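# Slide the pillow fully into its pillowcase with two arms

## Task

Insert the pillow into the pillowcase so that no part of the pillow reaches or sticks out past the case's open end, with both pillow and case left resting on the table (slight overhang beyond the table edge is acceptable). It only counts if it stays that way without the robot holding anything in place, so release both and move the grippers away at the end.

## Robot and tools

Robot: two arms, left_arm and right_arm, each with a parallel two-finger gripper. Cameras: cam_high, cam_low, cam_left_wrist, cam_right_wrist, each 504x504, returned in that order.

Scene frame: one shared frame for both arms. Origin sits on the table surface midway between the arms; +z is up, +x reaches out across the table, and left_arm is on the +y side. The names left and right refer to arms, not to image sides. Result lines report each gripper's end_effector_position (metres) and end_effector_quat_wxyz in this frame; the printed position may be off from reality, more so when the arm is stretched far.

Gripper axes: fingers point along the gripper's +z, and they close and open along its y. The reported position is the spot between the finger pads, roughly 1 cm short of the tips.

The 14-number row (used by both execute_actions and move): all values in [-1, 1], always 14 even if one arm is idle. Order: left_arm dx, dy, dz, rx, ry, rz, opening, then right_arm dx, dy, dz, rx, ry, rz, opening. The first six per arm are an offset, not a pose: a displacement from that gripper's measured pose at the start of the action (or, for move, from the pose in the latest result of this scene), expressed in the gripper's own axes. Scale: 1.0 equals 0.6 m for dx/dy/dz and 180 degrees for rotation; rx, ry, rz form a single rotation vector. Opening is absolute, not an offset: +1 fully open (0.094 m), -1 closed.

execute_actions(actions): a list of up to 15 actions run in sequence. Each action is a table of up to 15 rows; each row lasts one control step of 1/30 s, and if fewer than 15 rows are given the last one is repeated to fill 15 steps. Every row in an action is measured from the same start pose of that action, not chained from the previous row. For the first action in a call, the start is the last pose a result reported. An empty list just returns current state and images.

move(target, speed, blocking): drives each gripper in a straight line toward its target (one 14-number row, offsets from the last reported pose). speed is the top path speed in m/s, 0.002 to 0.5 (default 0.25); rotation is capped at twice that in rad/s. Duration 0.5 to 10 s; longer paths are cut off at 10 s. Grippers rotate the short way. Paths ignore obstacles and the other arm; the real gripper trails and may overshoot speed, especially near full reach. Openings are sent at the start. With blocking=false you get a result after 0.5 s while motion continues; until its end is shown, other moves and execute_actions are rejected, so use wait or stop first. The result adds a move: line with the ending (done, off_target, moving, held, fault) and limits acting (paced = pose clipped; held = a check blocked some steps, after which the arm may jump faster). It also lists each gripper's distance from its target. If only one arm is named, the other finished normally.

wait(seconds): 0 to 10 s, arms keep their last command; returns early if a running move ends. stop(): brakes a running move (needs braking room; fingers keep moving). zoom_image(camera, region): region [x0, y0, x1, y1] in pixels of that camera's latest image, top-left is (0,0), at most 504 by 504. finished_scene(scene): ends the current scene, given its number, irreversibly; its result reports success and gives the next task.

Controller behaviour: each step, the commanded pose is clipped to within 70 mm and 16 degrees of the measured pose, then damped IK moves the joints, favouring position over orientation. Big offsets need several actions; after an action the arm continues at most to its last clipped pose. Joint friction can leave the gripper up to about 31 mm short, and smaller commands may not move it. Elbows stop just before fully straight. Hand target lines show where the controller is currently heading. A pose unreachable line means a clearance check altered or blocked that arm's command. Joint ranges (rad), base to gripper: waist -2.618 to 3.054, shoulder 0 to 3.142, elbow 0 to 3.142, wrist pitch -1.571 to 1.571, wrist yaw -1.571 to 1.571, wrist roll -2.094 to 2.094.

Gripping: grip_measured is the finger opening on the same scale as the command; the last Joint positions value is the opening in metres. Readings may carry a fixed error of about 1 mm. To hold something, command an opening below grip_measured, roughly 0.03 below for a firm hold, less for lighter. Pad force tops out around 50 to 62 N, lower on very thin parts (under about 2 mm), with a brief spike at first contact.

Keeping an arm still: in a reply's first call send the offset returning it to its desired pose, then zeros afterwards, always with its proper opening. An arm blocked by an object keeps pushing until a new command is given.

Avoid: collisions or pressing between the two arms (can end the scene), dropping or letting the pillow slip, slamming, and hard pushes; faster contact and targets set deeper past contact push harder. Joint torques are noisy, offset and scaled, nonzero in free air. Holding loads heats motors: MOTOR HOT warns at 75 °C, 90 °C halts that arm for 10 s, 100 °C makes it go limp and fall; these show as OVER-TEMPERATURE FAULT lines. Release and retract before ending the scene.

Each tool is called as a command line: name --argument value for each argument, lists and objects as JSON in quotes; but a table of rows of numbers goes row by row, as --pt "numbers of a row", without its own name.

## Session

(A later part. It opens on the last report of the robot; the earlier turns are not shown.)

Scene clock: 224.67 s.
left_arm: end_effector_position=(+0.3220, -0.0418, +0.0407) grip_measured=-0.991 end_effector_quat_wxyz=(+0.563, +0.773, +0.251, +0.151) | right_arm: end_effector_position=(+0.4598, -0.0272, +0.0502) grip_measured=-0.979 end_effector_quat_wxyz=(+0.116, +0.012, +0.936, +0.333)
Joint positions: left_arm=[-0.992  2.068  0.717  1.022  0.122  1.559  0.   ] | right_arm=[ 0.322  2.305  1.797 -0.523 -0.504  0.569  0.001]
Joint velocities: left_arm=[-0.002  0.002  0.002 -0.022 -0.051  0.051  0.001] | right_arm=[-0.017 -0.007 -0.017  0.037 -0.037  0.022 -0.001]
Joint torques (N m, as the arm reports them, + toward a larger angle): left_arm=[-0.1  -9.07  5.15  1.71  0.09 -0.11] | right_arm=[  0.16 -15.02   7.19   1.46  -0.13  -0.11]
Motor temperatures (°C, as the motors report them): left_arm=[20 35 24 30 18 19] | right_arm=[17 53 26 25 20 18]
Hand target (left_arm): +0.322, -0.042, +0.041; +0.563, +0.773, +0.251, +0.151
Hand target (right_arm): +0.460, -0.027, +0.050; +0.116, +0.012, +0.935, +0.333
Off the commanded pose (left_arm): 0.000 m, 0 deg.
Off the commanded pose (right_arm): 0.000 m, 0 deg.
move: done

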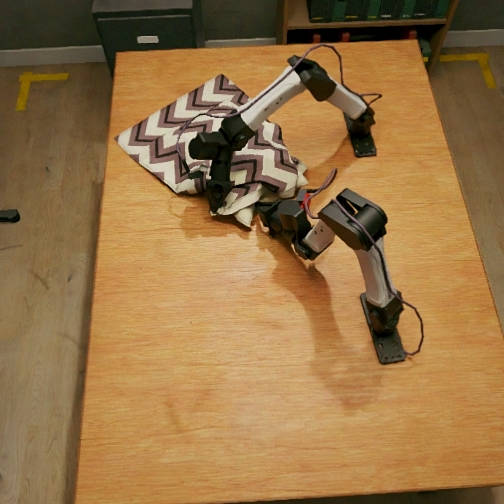

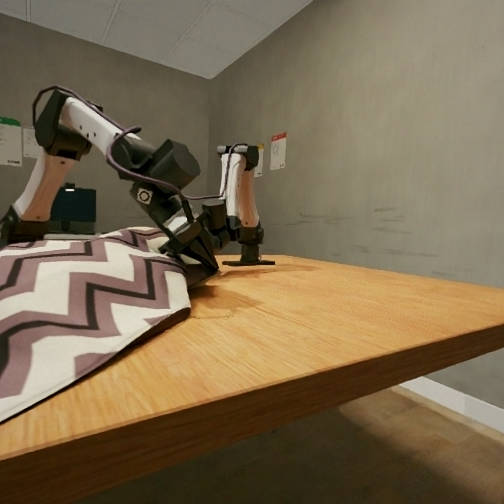

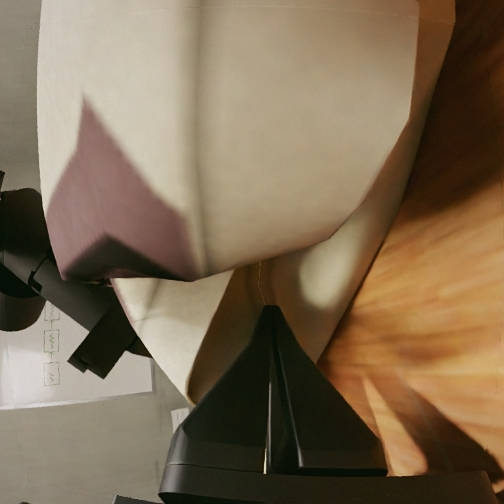

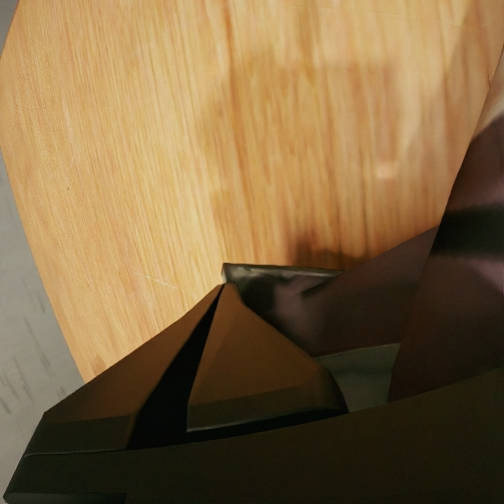

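Short; advance more.

move --target '[0.01,0.025,0.07,0,0,0,-0.55,0,0,0,0,0,0,-1]' --speed 0.05

move --target '[0,0,0,0,0,0,-1,0,0,0,0,0,0,-1]'

move --target '[0,0.06,0.13,0,0,0,-1,0,0.09,0,0,0,0,-1]' --speed 0.05

Scene clock: 231.90 s.
left_arm: end_effector_position=(+0.3470, -0.0711, +0.0377) grip_measured=-0.552 end_effector_quat_wxyz=(+0.559, +0.775, +0.253, +0.149) | right_arm: end_effector_position=(+0.4605, -0.0281, +0.0497) grip_measured=-0.979 end_effector_quat_wxyz=(+0.118, +0.013, +0.936, +0.330)
Joint positions: left_arm=[-0.992  2.153  0.894  0.92   0.122  1.559  0.021] | right_arm=[ 0.322  2.305  1.797 -0.523 -0.497  0.569  0.001]
Joint velocities: left_arm=[-0.002 -0.017 -0.007  0.037  0.051  0.022  0.001] | right_arm=[-0.012 -0.002 -0.007  0.022 -0.022  0.037  0.001]
Joint torques (N m, as the arm reports them, + toward a larger angle): left_arm=[ 0.21 -9.4   7.72  1.72  0.12 -0.1 ] | right_arm=[  0.03 -15.11   7.08   1.48  -0.19  -0.15]
Motor temperatures (°C, as the motors report them): left_arm=[20 35 24 31 18 19] | right_arm=[17 53 27 25 20 18]
Hand target (left_arm): +0.352, -0.075, +0.041; +0.563, +0.773, +0.251, +0.151
Hand target (right_arm): +0.460, -0.027, +0.050; +0.116, +0.012, +0.936, +0.333
Off the commanded pose (left_arm): 0.007 m, 1 deg.
Off the commanded pose (right_arm): 0.001 m, 0 deg.
move: done

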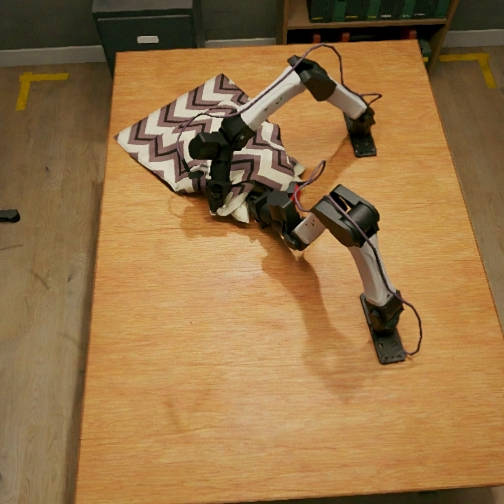

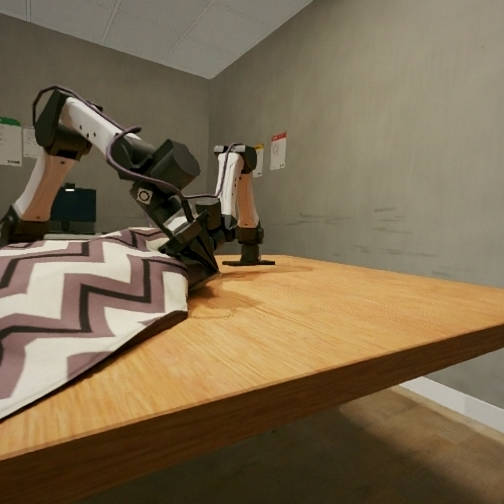

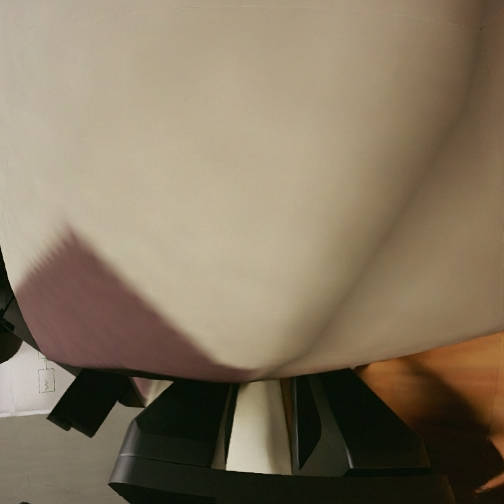

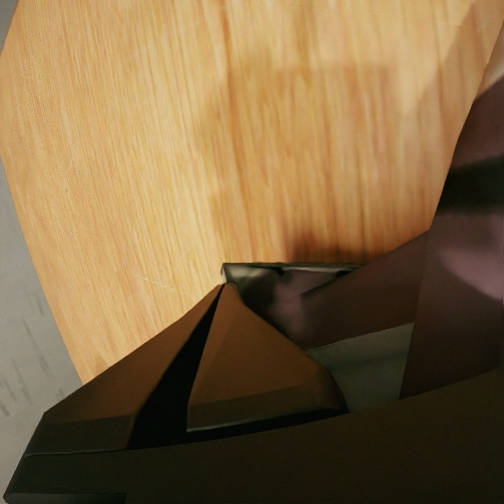

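Scene clock: 232.40 s.
left_arm: end_effector_position=(+0.3467, -0.0713, +0.0377) grip_measured=-0.991 end_effector_quat_wxyz=(+0.559, +0.776, +0.252, +0.148) | right_arm: end_effector_position=(+0.4609, -0.0286, +0.0494) grip_measured=-0.979 end_effector_quat_wxyz=(+0.119, +0.014, +0.937, +0.328)
Joint positions: left_arm=[-0.992  2.153  0.894  0.92   0.124  1.559  0.   ] | right_arm=[ 0.322  2.305  1.797 -0.523 -0.493  0.569  0.001]
Joint velocities: left_arm=[-0.002 -0.022 -0.007  0.022 -0.081 -0.022 -0.001] | right_arm=[ 0.007  0.012  0.007 -0.007  0.022  0.022 -0.001]
Joint torques (N m, as the arm reports them, + toward a larger angle): left_arm=[ -0.08 -10.16   5.67   1.71   0.08  -0.11] | right_arm=[  0.1  -15.02   7.12   1.48  -0.17  -0.11]
Motor temperatures (°C, as the motors report them): left_arm=[20 35 24 31 18 19] | right_arm=[17 53 27 25 20 18]
Hand target (left_arm): +0.347, -0.071, +0.038; +0.559, +0.775, +0.253, +0.149
Hand target (right_arm): +0.460, -0.028, +0.050; +0.118, +0.013, +0.936, +0.330
Off the commanded pose (left_arm): 0.000 m, 0 deg.
Off the commanded pose (right_arm): 0.001 m, 0 deg.
move: done

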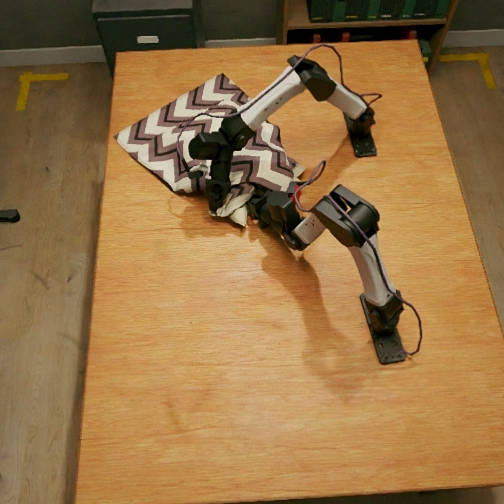

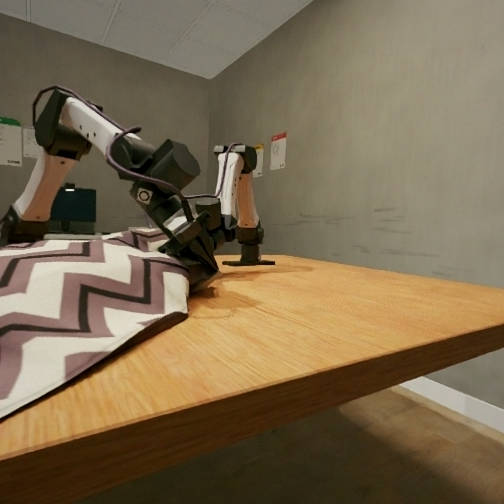

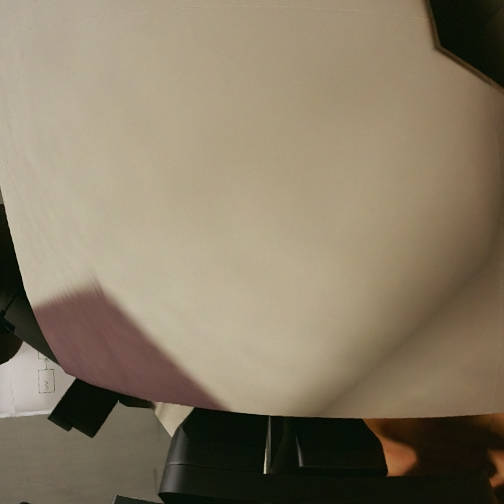

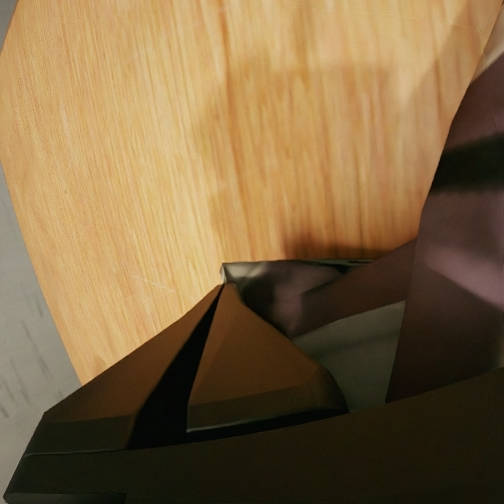

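Scene clock: 234.43 s.
left_arm: end_effector_position=(+0.3972, -0.1335, +0.0429) grip_measured=-0.991 end_effector_quat_wxyz=(+0.556, +0.777, +0.255, +0.152) | right_arm: end_effector_position=(+0.4554, -0.0004, +0.0727) grip_measured=-0.979 end_effector_quat_wxyz=(+0.113, +0.022, +0.943, +0.314)
Joint positions: left_arm=[-0.999  2.326  1.292  0.689  0.108  1.559  0.   ] | right_arm=[ 0.387  2.322  1.937 -0.646 -0.436  0.635  0.001]
Joint velocities: left_arm=[ 0.002  0.002  0.012 -0.066  0.007 -0.022  0.   ] | right_arm=[-0.007  0.002  0.002 -0.037  0.037 -0.022  0.   ]
Joint torques (N m, as the arm reports them, + toward a larger angle): left_arm=[ -1.15 -11.62   8.76   1.71   0.08  -0.18] | right_arm=[  1.31 -14.76   9.66   1.58  -0.18  -0.02]
Motor temperatures (°C, as the motors report them): left_arm=[20 35 24 31 18 19] | right_arm=[17 53 27 25 20 18]
Hand target (left_arm): +0.395, -0.141, +0.045; +0.559, +0.776, +0.252, +0.148
Hand target (right_arm): +0.458, +0.013, +0.084; +0.120, +0.013, +0.937, +0.328
Off the commanded pose (left_arm): 0.009 m, 1 deg.
Off the commanded pose (right_arm): 0.018 m, 2 deg.
move: off_target (right_arm)

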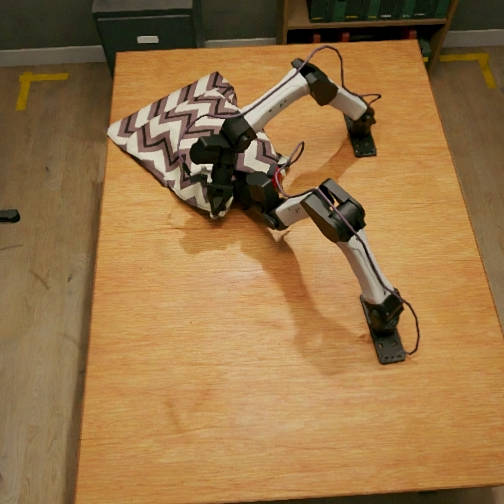

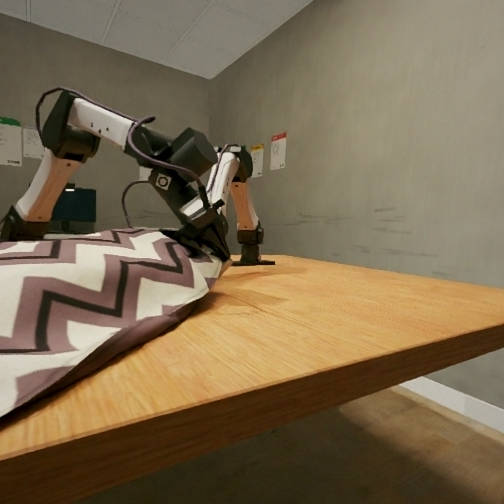

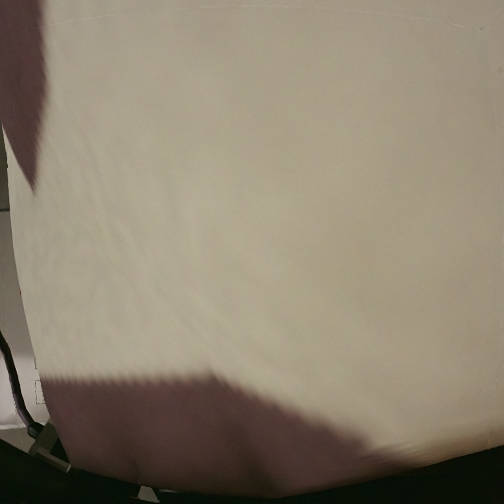

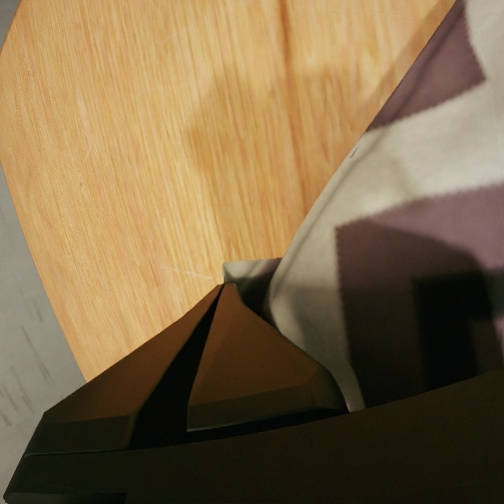

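Good. Withdraw left with camera up; release right and lift.

move --target '[0,-0.07,-0.3,0,0,-0.47,-1,0,0,0.03,0,0,0,0.2]'

move --target '[0,0,0,0,0,0,-1,0.2,-0.2,-0.45,0.2,0.06,0,0.2]'

Scene clock: 248.73 s.
left_arm: end_effector_position=(+0.2935, +0.0148, +0.0587) grip_measured=-0.991 end_effector_quat_wxyz=(+0.504, +0.410, +0.716, -0.255) | right_arm: end_effector_position=(+0.4532, +0.0024, +0.0549) grip_measured=+0.199 end_effector_quat_wxyz=(+0.100, +0.025, +0.946, +0.308)
Joint positions: left_arm=[-0.941  1.806  0.485  0.946  0.163  0.116  0.   ] | right_arm=[ 0.394  2.356  1.937 -0.639 -0.435  0.641  0.056]
Joint velocities: left_arm=[ 0.012 -0.007  0.007 -0.037  0.007  0.022  0.   ] | right_arm=[-0.002 -0.002  0.002 -0.081 -0.022 -0.051  0.   ]
Joint torques (N m, as the arm reports them, + toward a larger angle): left_arm=[ 0.63 -8.36  4.07  1.91  0.15 -0.09] | right_arm=[  0.8  -14.4    9.     1.65  -0.03  -0.01]
Motor temperatures (°C, as the motors report them): left_arm=[20 37 25 32 18 19] | right_arm=[17 53 29 25 20 18]
Hand target (left_arm): +0.294, +0.018, +0.066; +0.513, +0.403, +0.711, -0.262
Hand target (right_arm): +0.459, +0.010, +0.059; +0.113, +0.022, +0.943, +0.314
Off the commanded pose (left_arm): 0.007 m, 2 deg.
Off the commanded pose (right_arm): 0.011 m, 2 deg.
move: off_target (right_arm)

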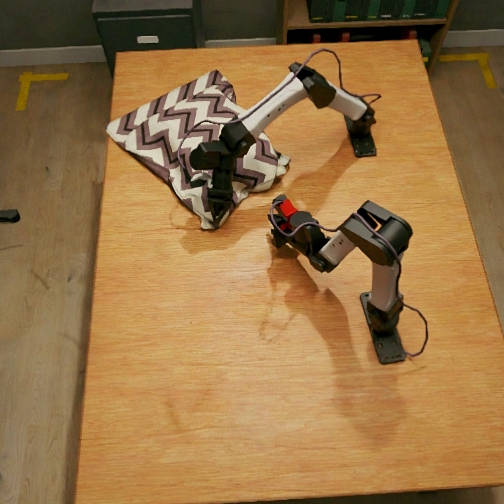

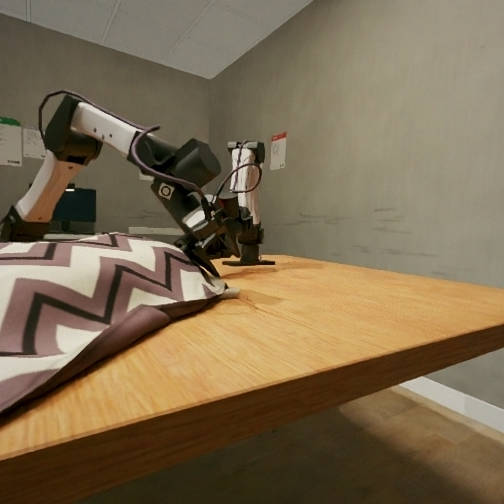

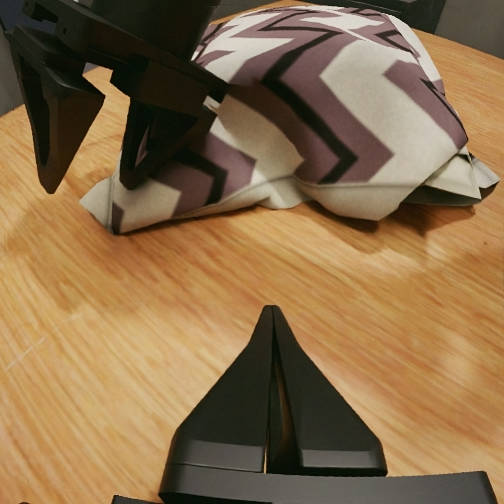

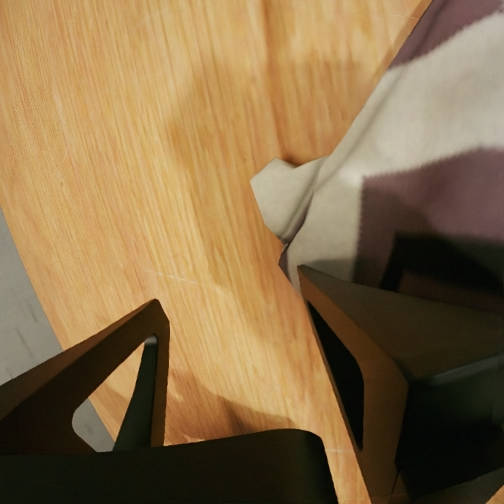

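Scene clock: 250.67 s.
left_arm: end_effector_position=(+0.2935, +0.0148, +0.0587) grip_measured=-0.991 end_effector_quat_wxyz=(+0.504, +0.410, +0.716, -0.255) | right_arm: end_effector_position=(+0.2879, -0.2346, +0.1720) grip_measured=+0.199 end_effector_quat_wxyz=(-0.000, +0.024, +1.000, +0.010)
Joint positions: left_arm=[-0.941  1.806  0.485  0.946  0.163  0.116  0.   ] | right_arm=[ 0.183  1.759  1.698 -1.505 -0.02   0.309  0.056]
Joint velocities: left_arm=[ 0.002 -0.007 -0.012 -0.022 -0.007  0.007 -0.   ] | right_arm=[-0.022  0.002 -0.022  0.007 -0.007 -0.139  0.001]
Joint torques (N m, as the arm reports them, + toward a larger angle): left_arm=[-0.1  -6.99  5.36  1.74  0.08 -0.02] | right_arm=[ -0.52 -10.87   4.86   0.39   0.13  -0.18]
Motor temperatures (°C, as the motors report them): left_arm=[20 36 25 33 18 19] | right_arm=[17 53 29 25 20 18]
Hand target (left_arm): +0.293, +0.015, +0.059; +0.504, +0.410, +0.716, -0.255
Hand target (right_arm): +0.281, -0.240, +0.173; -0.005, +0.022, +1.000, +0.004
Off the commanded pose (left_arm): 0.000 m, 0 deg.
Off the commanded pose (right_arm): 0.008 m, 1 deg.
move: done

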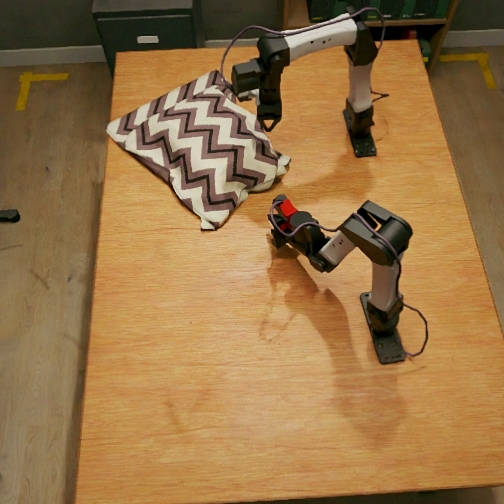

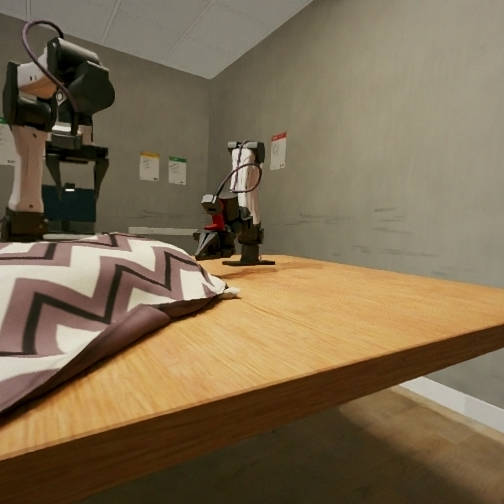

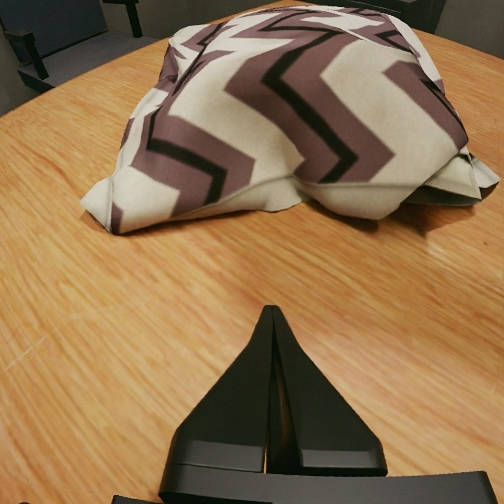

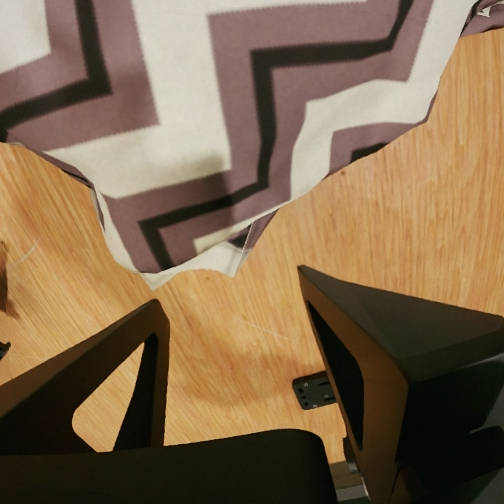

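move --target '[0,-0.08,0.08,0,0,0,-1,0.09,-0.04,0.18,0,0,0.5,0.2]' --speed 0.4

Scene clock: 259.67 s.
left_arm: end_effector_position=(+0.2750, -0.0398, +0.0306) grip_measured=-0.991 end_effector_quat_wxyz=(+0.492, +0.417, +0.723, -0.248) | right_arm: end_effector_position=(+0.2344, -0.2501, +0.0617) grip_measured=+0.199 end_effector_quat_wxyz=(-0.013, +0.718, +0.696, -0.001)
Joint positions: left_arm=[-1.11   1.986  0.618  0.964  0.005  0.059  0.   ] | right_arm=[ 0.178  1.588  1.067 -1.065 -0.021  1.858  0.056]
Joint velocities: left_arm=[-0.007 -0.007 -0.007 -0.037 -0.066  0.037  0.001] | right_arm=[-0.022 -0.012 -0.002  0.051  0.022  0.022  0.001]
Joint torques (N m, as the arm reports them, + toward a larger angle): left_arm=[-0.82 -7.53  6.82  1.91 -0.03 -0.1 ] | right_arm=[-0.34 -9.18  4.61  0.54  0.06  0.02]
Motor temperatures (°C, as the motors report them): left_arm=[20 35 25 33 18 19] | right_arm=[17 51 28 24 20 18]
Hand target (left_arm): +0.278, -0.048, +0.038; +0.504, +0.411, +0.716, -0.255
Hand target (right_arm): +0.233, -0.252, +0.062; -0.008, +0.724, +0.690, +0.007
Off the commanded pose (left_arm): 0.012 m, 2 deg.
Off the commanded pose (right_arm): 0.004 m, 1 deg.
move: off_target (left_arm)

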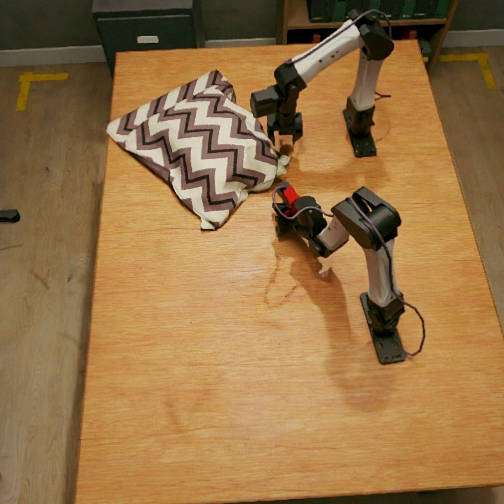

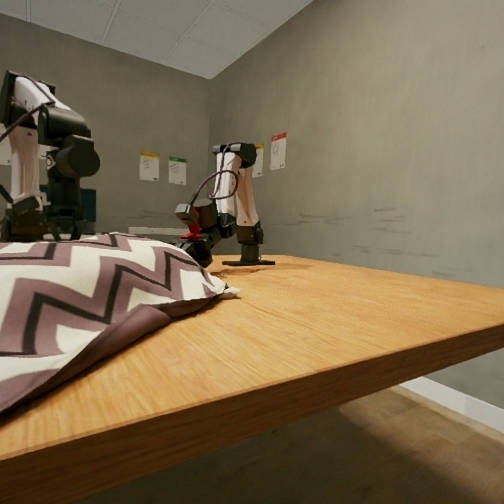

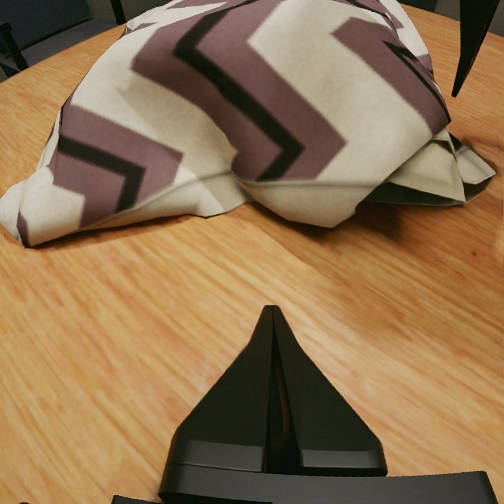

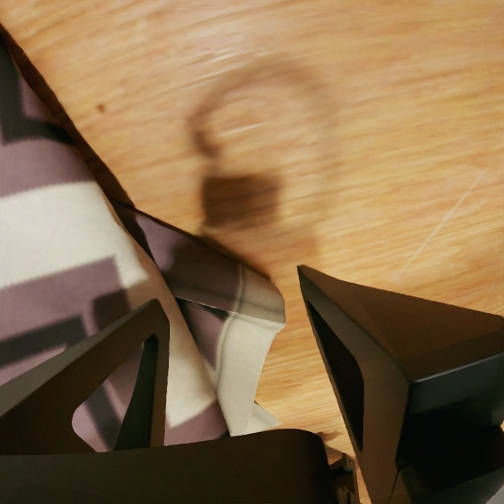

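move --target '[0,0,0,0,0,0,-1,0.045,0,0.095,0,0,0,0.2]' --speed 0.06

move --target '[0,0,0,0,0,0,-1,0,0,0,0,0,0,-1]'

Scene clock: 266.47 s.
left_arm: end_effector_position=(+0.2750, -0.0398, +0.0306) grip_measured=-0.991 end_effector_quat_wxyz=(+0.492, +0.417, +0.723, -0.248) | right_arm: end_effector_position=(+0.2391, -0.2229, +0.0141) grip_measured=+0.199 end_effector_quat_wxyz=(-0.009, +0.718, +0.696, +0.005)
Joint positions: left_arm=[-1.11   1.986  0.618  0.964  0.005  0.059  0.   ] | right_arm=[ 0.269  1.691  0.974 -0.853 -0.021  1.949  0.056]
Joint velocities: left_arm=[ 0.002 -0.032 -0.007  0.007 -0.022  0.007 -0.   ] | right_arm=[-0.007 -0.002  0.002  0.037  0.007 -0.037  0.   ]
Joint torques (N m, as the arm reports them, + toward a larger angle): left_arm=[-0.11 -8.31  5.09  1.73  0.05 -0.02] | right_arm=[ 0.72 -6.25  4.36  0.56  0.04 -0.03]
Motor temperatures (°C, as the motors report them): left_arm=[20 34 25 34 18 19] | right_arm=[17 48 27 23 20 18]
Hand target (left_arm): +0.275, -0.040, +0.031; +0.492, +0.417, +0.723, -0.248
Hand target (right_arm): +0.235, -0.222, +0.006; -0.011, +0.718, +0.696, -0.001
Off the commanded pose (left_arm): 0.000 m, 0 deg.
Off the commanded pose (right_arm): 0.010 m, 1 deg.
move: done

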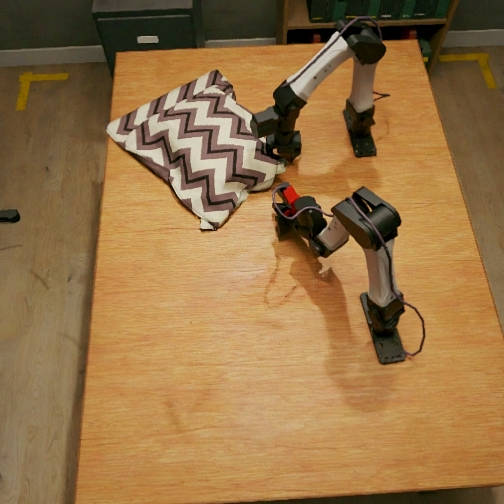

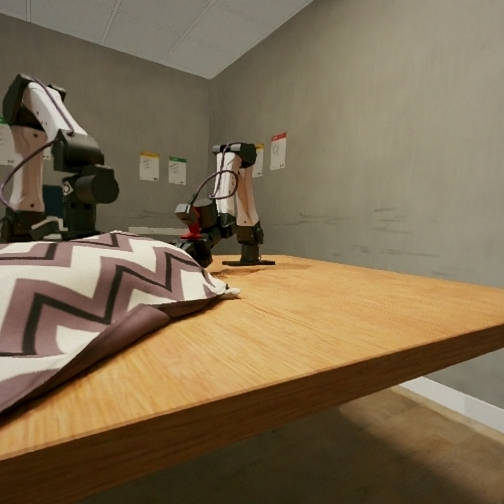

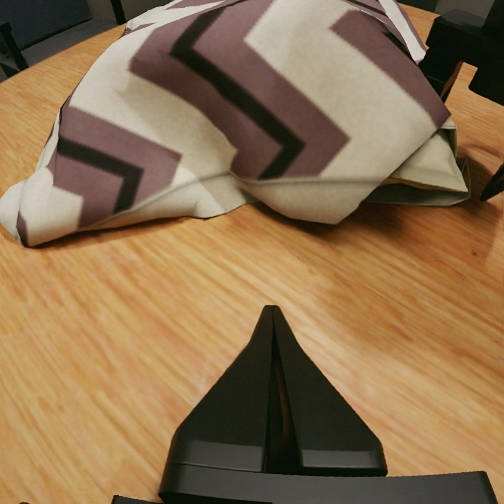

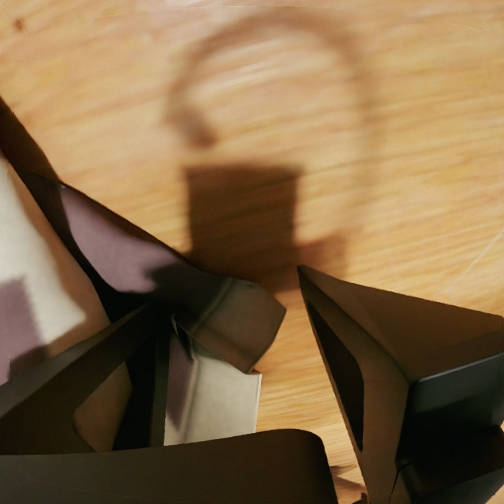

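Scene clock: 266.97 s.
left_arm: end_effector_position=(+0.2750, -0.0398, +0.0306) grip_measured=-0.991 end_effector_quat_wxyz=(+0.492, +0.417, +0.723, -0.248) | right_arm: end_effector_position=(+0.2391, -0.2229, +0.0141) grip_measured=-0.978 end_effector_quat_wxyz=(-0.009, +0.718, +0.696, +0.005)
Joint positions: left_arm=[-1.11   1.986  0.618  0.964  0.005  0.059  0.   ] | right_arm=[ 0.269  1.691  0.974 -0.853 -0.021  1.949  0.001]
Joint velocities: left_arm=[-0.002 -0.012 -0.017  0.007 -0.007  0.037  0.   ] | right_arm=[-0.017 -0.007  0.002  0.007 -0.007  0.037  0.   ]
Joint torques (N m, as the arm reports them, + toward a larger angle): left_arm=[-0.11 -8.32  5.08  1.73  0.04 -0.02] | right_arm=[ 0.   -7.64  5.83  0.41  0.04 -0.1 ]
Motor temperatures (°C, as the motors report them): left_arm=[20 34 25 34 18 19] | right_arm=[17 48 27 23 20 18]
Hand target (left_arm): +0.275, -0.040, +0.031; +0.492, +0.417, +0.723, -0.248
Hand target (right_arm): +0.239, -0.223, +0.014; -0.009, +0.718, +0.696, +0.005
Off the commanded pose (left_arm): 0.000 m, 0 deg.
Off the commanded pose (right_arm): 0.000 m, 0 deg.
move: done

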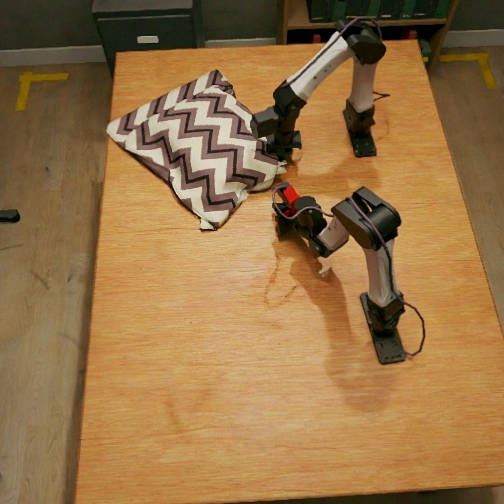

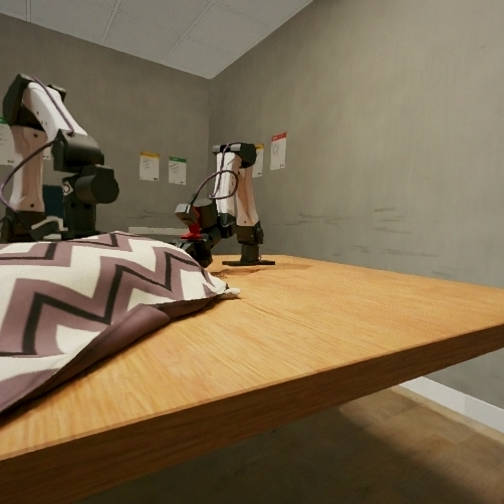

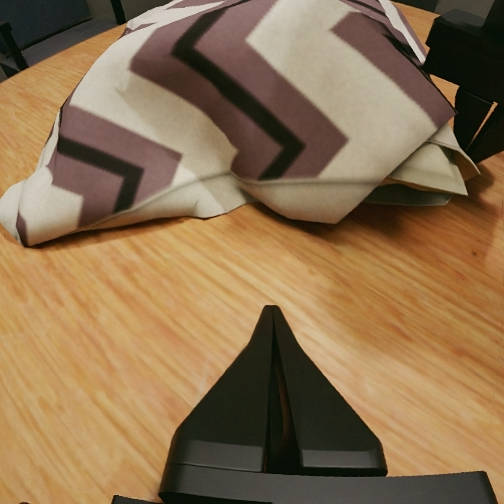

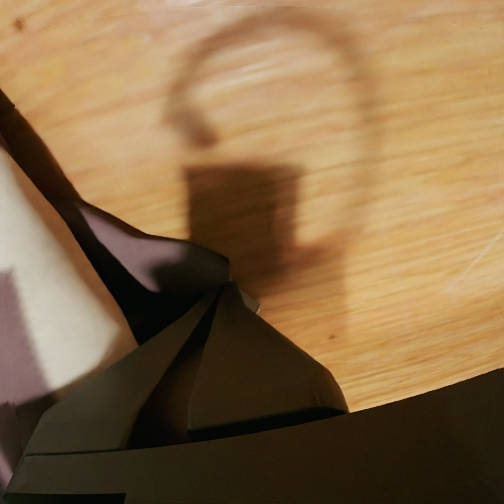

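move --target '[-0.04,-0.11,0.05,0,0,0,-1,0,-0.03,-0.03,-0.12,0.06,0,-1]' --speed 0.15

move --target '[-0.055,0,0.13,0,0,0,-1,0,-0.13,-0.07,0,0,0,-1]' --speed 0.05

Scene clock: 276.83 s.
left_arm: end_effector_position=(+0.2379, -0.1013, +0.0353) grip_measured=-0.991 end_effector_quat_wxyz=(+0.490, +0.421, +0.723, -0.246) | right_arm: end_effector_position=(+0.2235, -0.2257, +0.0294) grip_measured=-0.978 end_effector_quat_wxyz=(+0.064, +0.706, +0.679, +0.190)
Joint positions: left_arm=[-1.301  2.043  0.784  0.843 -0.166 -0.011  0.   ] | right_arm=[ 0.269  1.25   0.565 -0.485 -0.037  1.965  0.001]
Joint velocities: left_arm=[-0.002 -0.007 -0.012 -0.037  0.051 -0.007  0.   ] | right_arm=[ 0.002 -0.012  0.007  0.051 -0.051 -0.022 -0.002]
Joint torques (N m, as the arm reports them, + toward a larger angle): left_arm=[-0.67 -8.52  7.38  1.68 -0.05 -0.12] | right_arm=[ 0.44 -5.85  4.99  1.43 -0.09  0.03]
Motor temperatures (°C, as the motors report them): left_arm=[20 34 24 34 18 19] | right_arm=[17 46 27 23 20 18]
Hand target (left_arm): +0.238, -0.107, +0.037; +0.492, +0.417, +0.723, -0.248
Hand target (right_arm): +0.222, -0.223, +0.030; +0.061, +0.705, +0.677, +0.202
Off the commanded pose (left_arm): 0.006 m, 1 deg.
Off the commanded pose (right_arm): 0.005 m, 2 deg.
move: done

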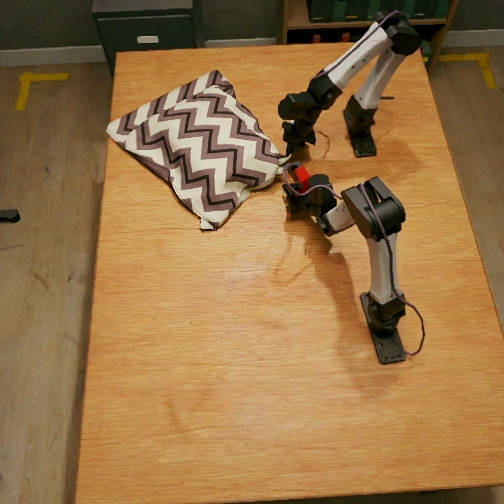

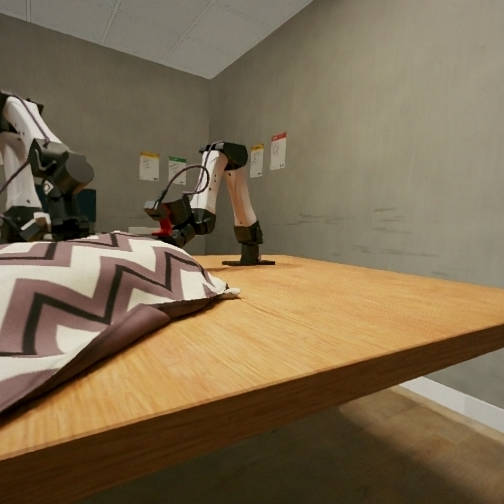

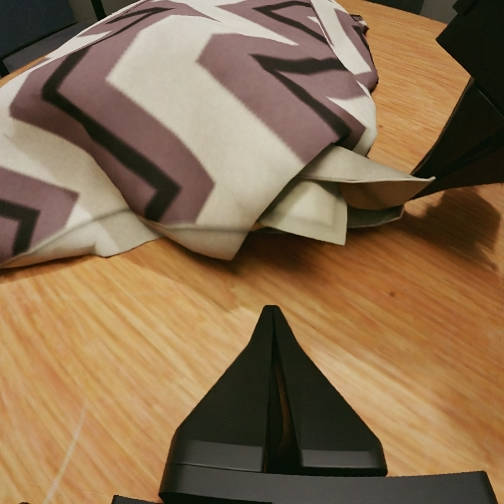

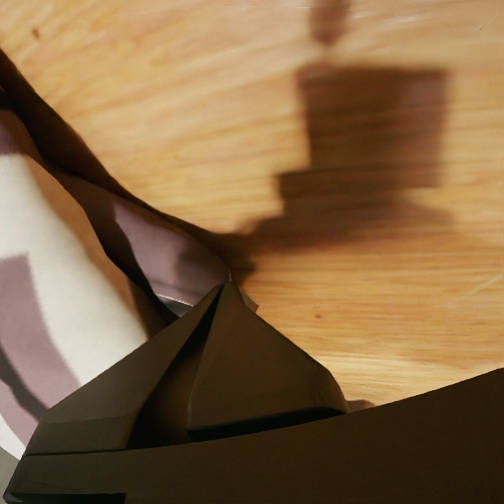

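Scene clock: 279.03 s.
left_arm: end_effector_position=(+0.2760, -0.1694, +0.0293) grip_measured=-0.991 end_effector_quat_wxyz=(+0.484, +0.423, +0.726, -0.245) | right_arm: end_effector_position=(+0.1480, -0.2285, +0.0451) grip_measured=-0.978 end_effector_quat_wxyz=(+0.063, +0.691, +0.691, +0.202)
Joint positions: left_arm=[-1.278  2.243  1.155  0.659 -0.142 -0.005  0.   ] | right_arm=[ 0.434  0.82   0.43  -0.756  0.012  2.082  0.001]
Joint velocities: left_arm=[ 0.022 -0.002 -0.002  0.037 -0.037 -0.007  0.001] | right_arm=[-0.002 -0.012 -0.007 -0.037 -0.051  0.007  0.001]
Joint torques (N m, as the arm reports them, + toward a larger angle): left_arm=[  0.8  -11.01   8.47   1.74   0.04   0.05] | right_arm=[ 0.83 -2.32  5.56  1.11 -0.04 -0.04]
Motor temperatures (°C, as the motors report them): left_arm=[20 34 25 34 18 19] | right_arm=[17 45 27 23 20 18]
Hand target (left_arm): +0.283, -0.173, +0.034; +0.490, +0.421, +0.723, -0.246
Hand target (right_arm): +0.138, -0.229, +0.039; +0.050, +0.691, +0.694, +0.194
Off the commanded pose (left_arm): 0.009 m, 1 deg.
Off the commanded pose (right_arm): 0.013 m, 3 deg.
joint sent to its limit (right arm) — the command would take joint 6 (wrist roll) past its upper limit, so that joint was sent only as far as its limit.
move: off_target (right_arm)

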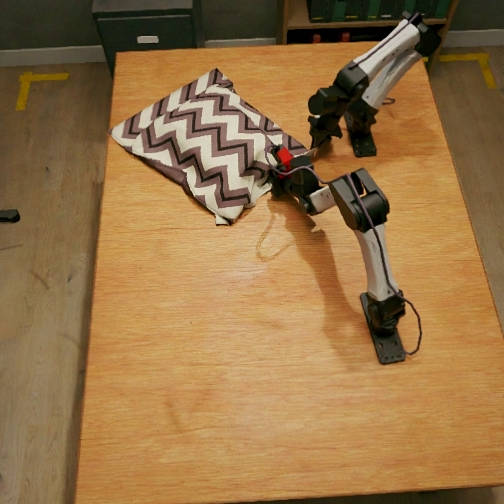

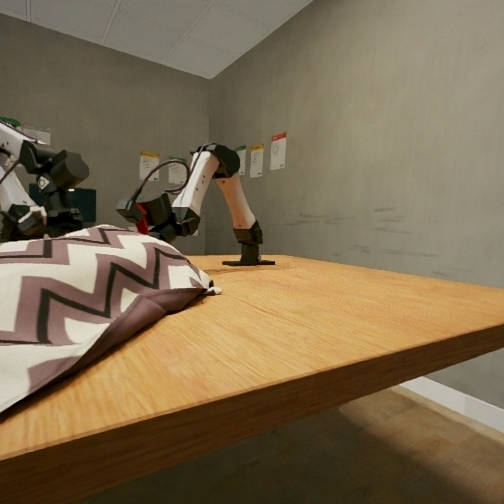

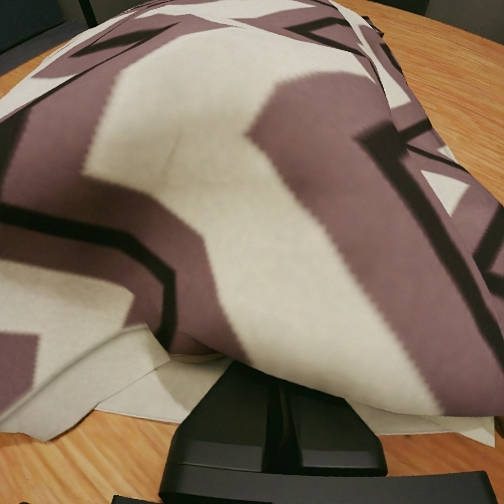

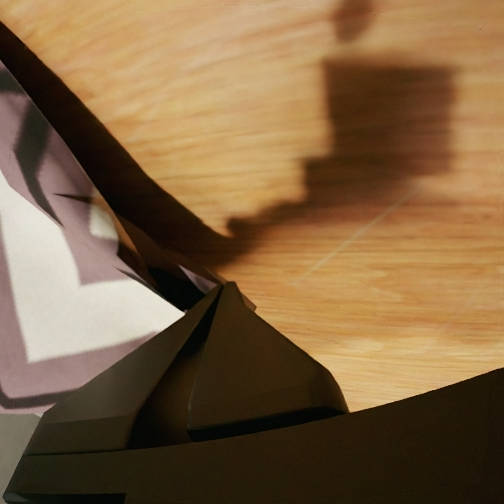

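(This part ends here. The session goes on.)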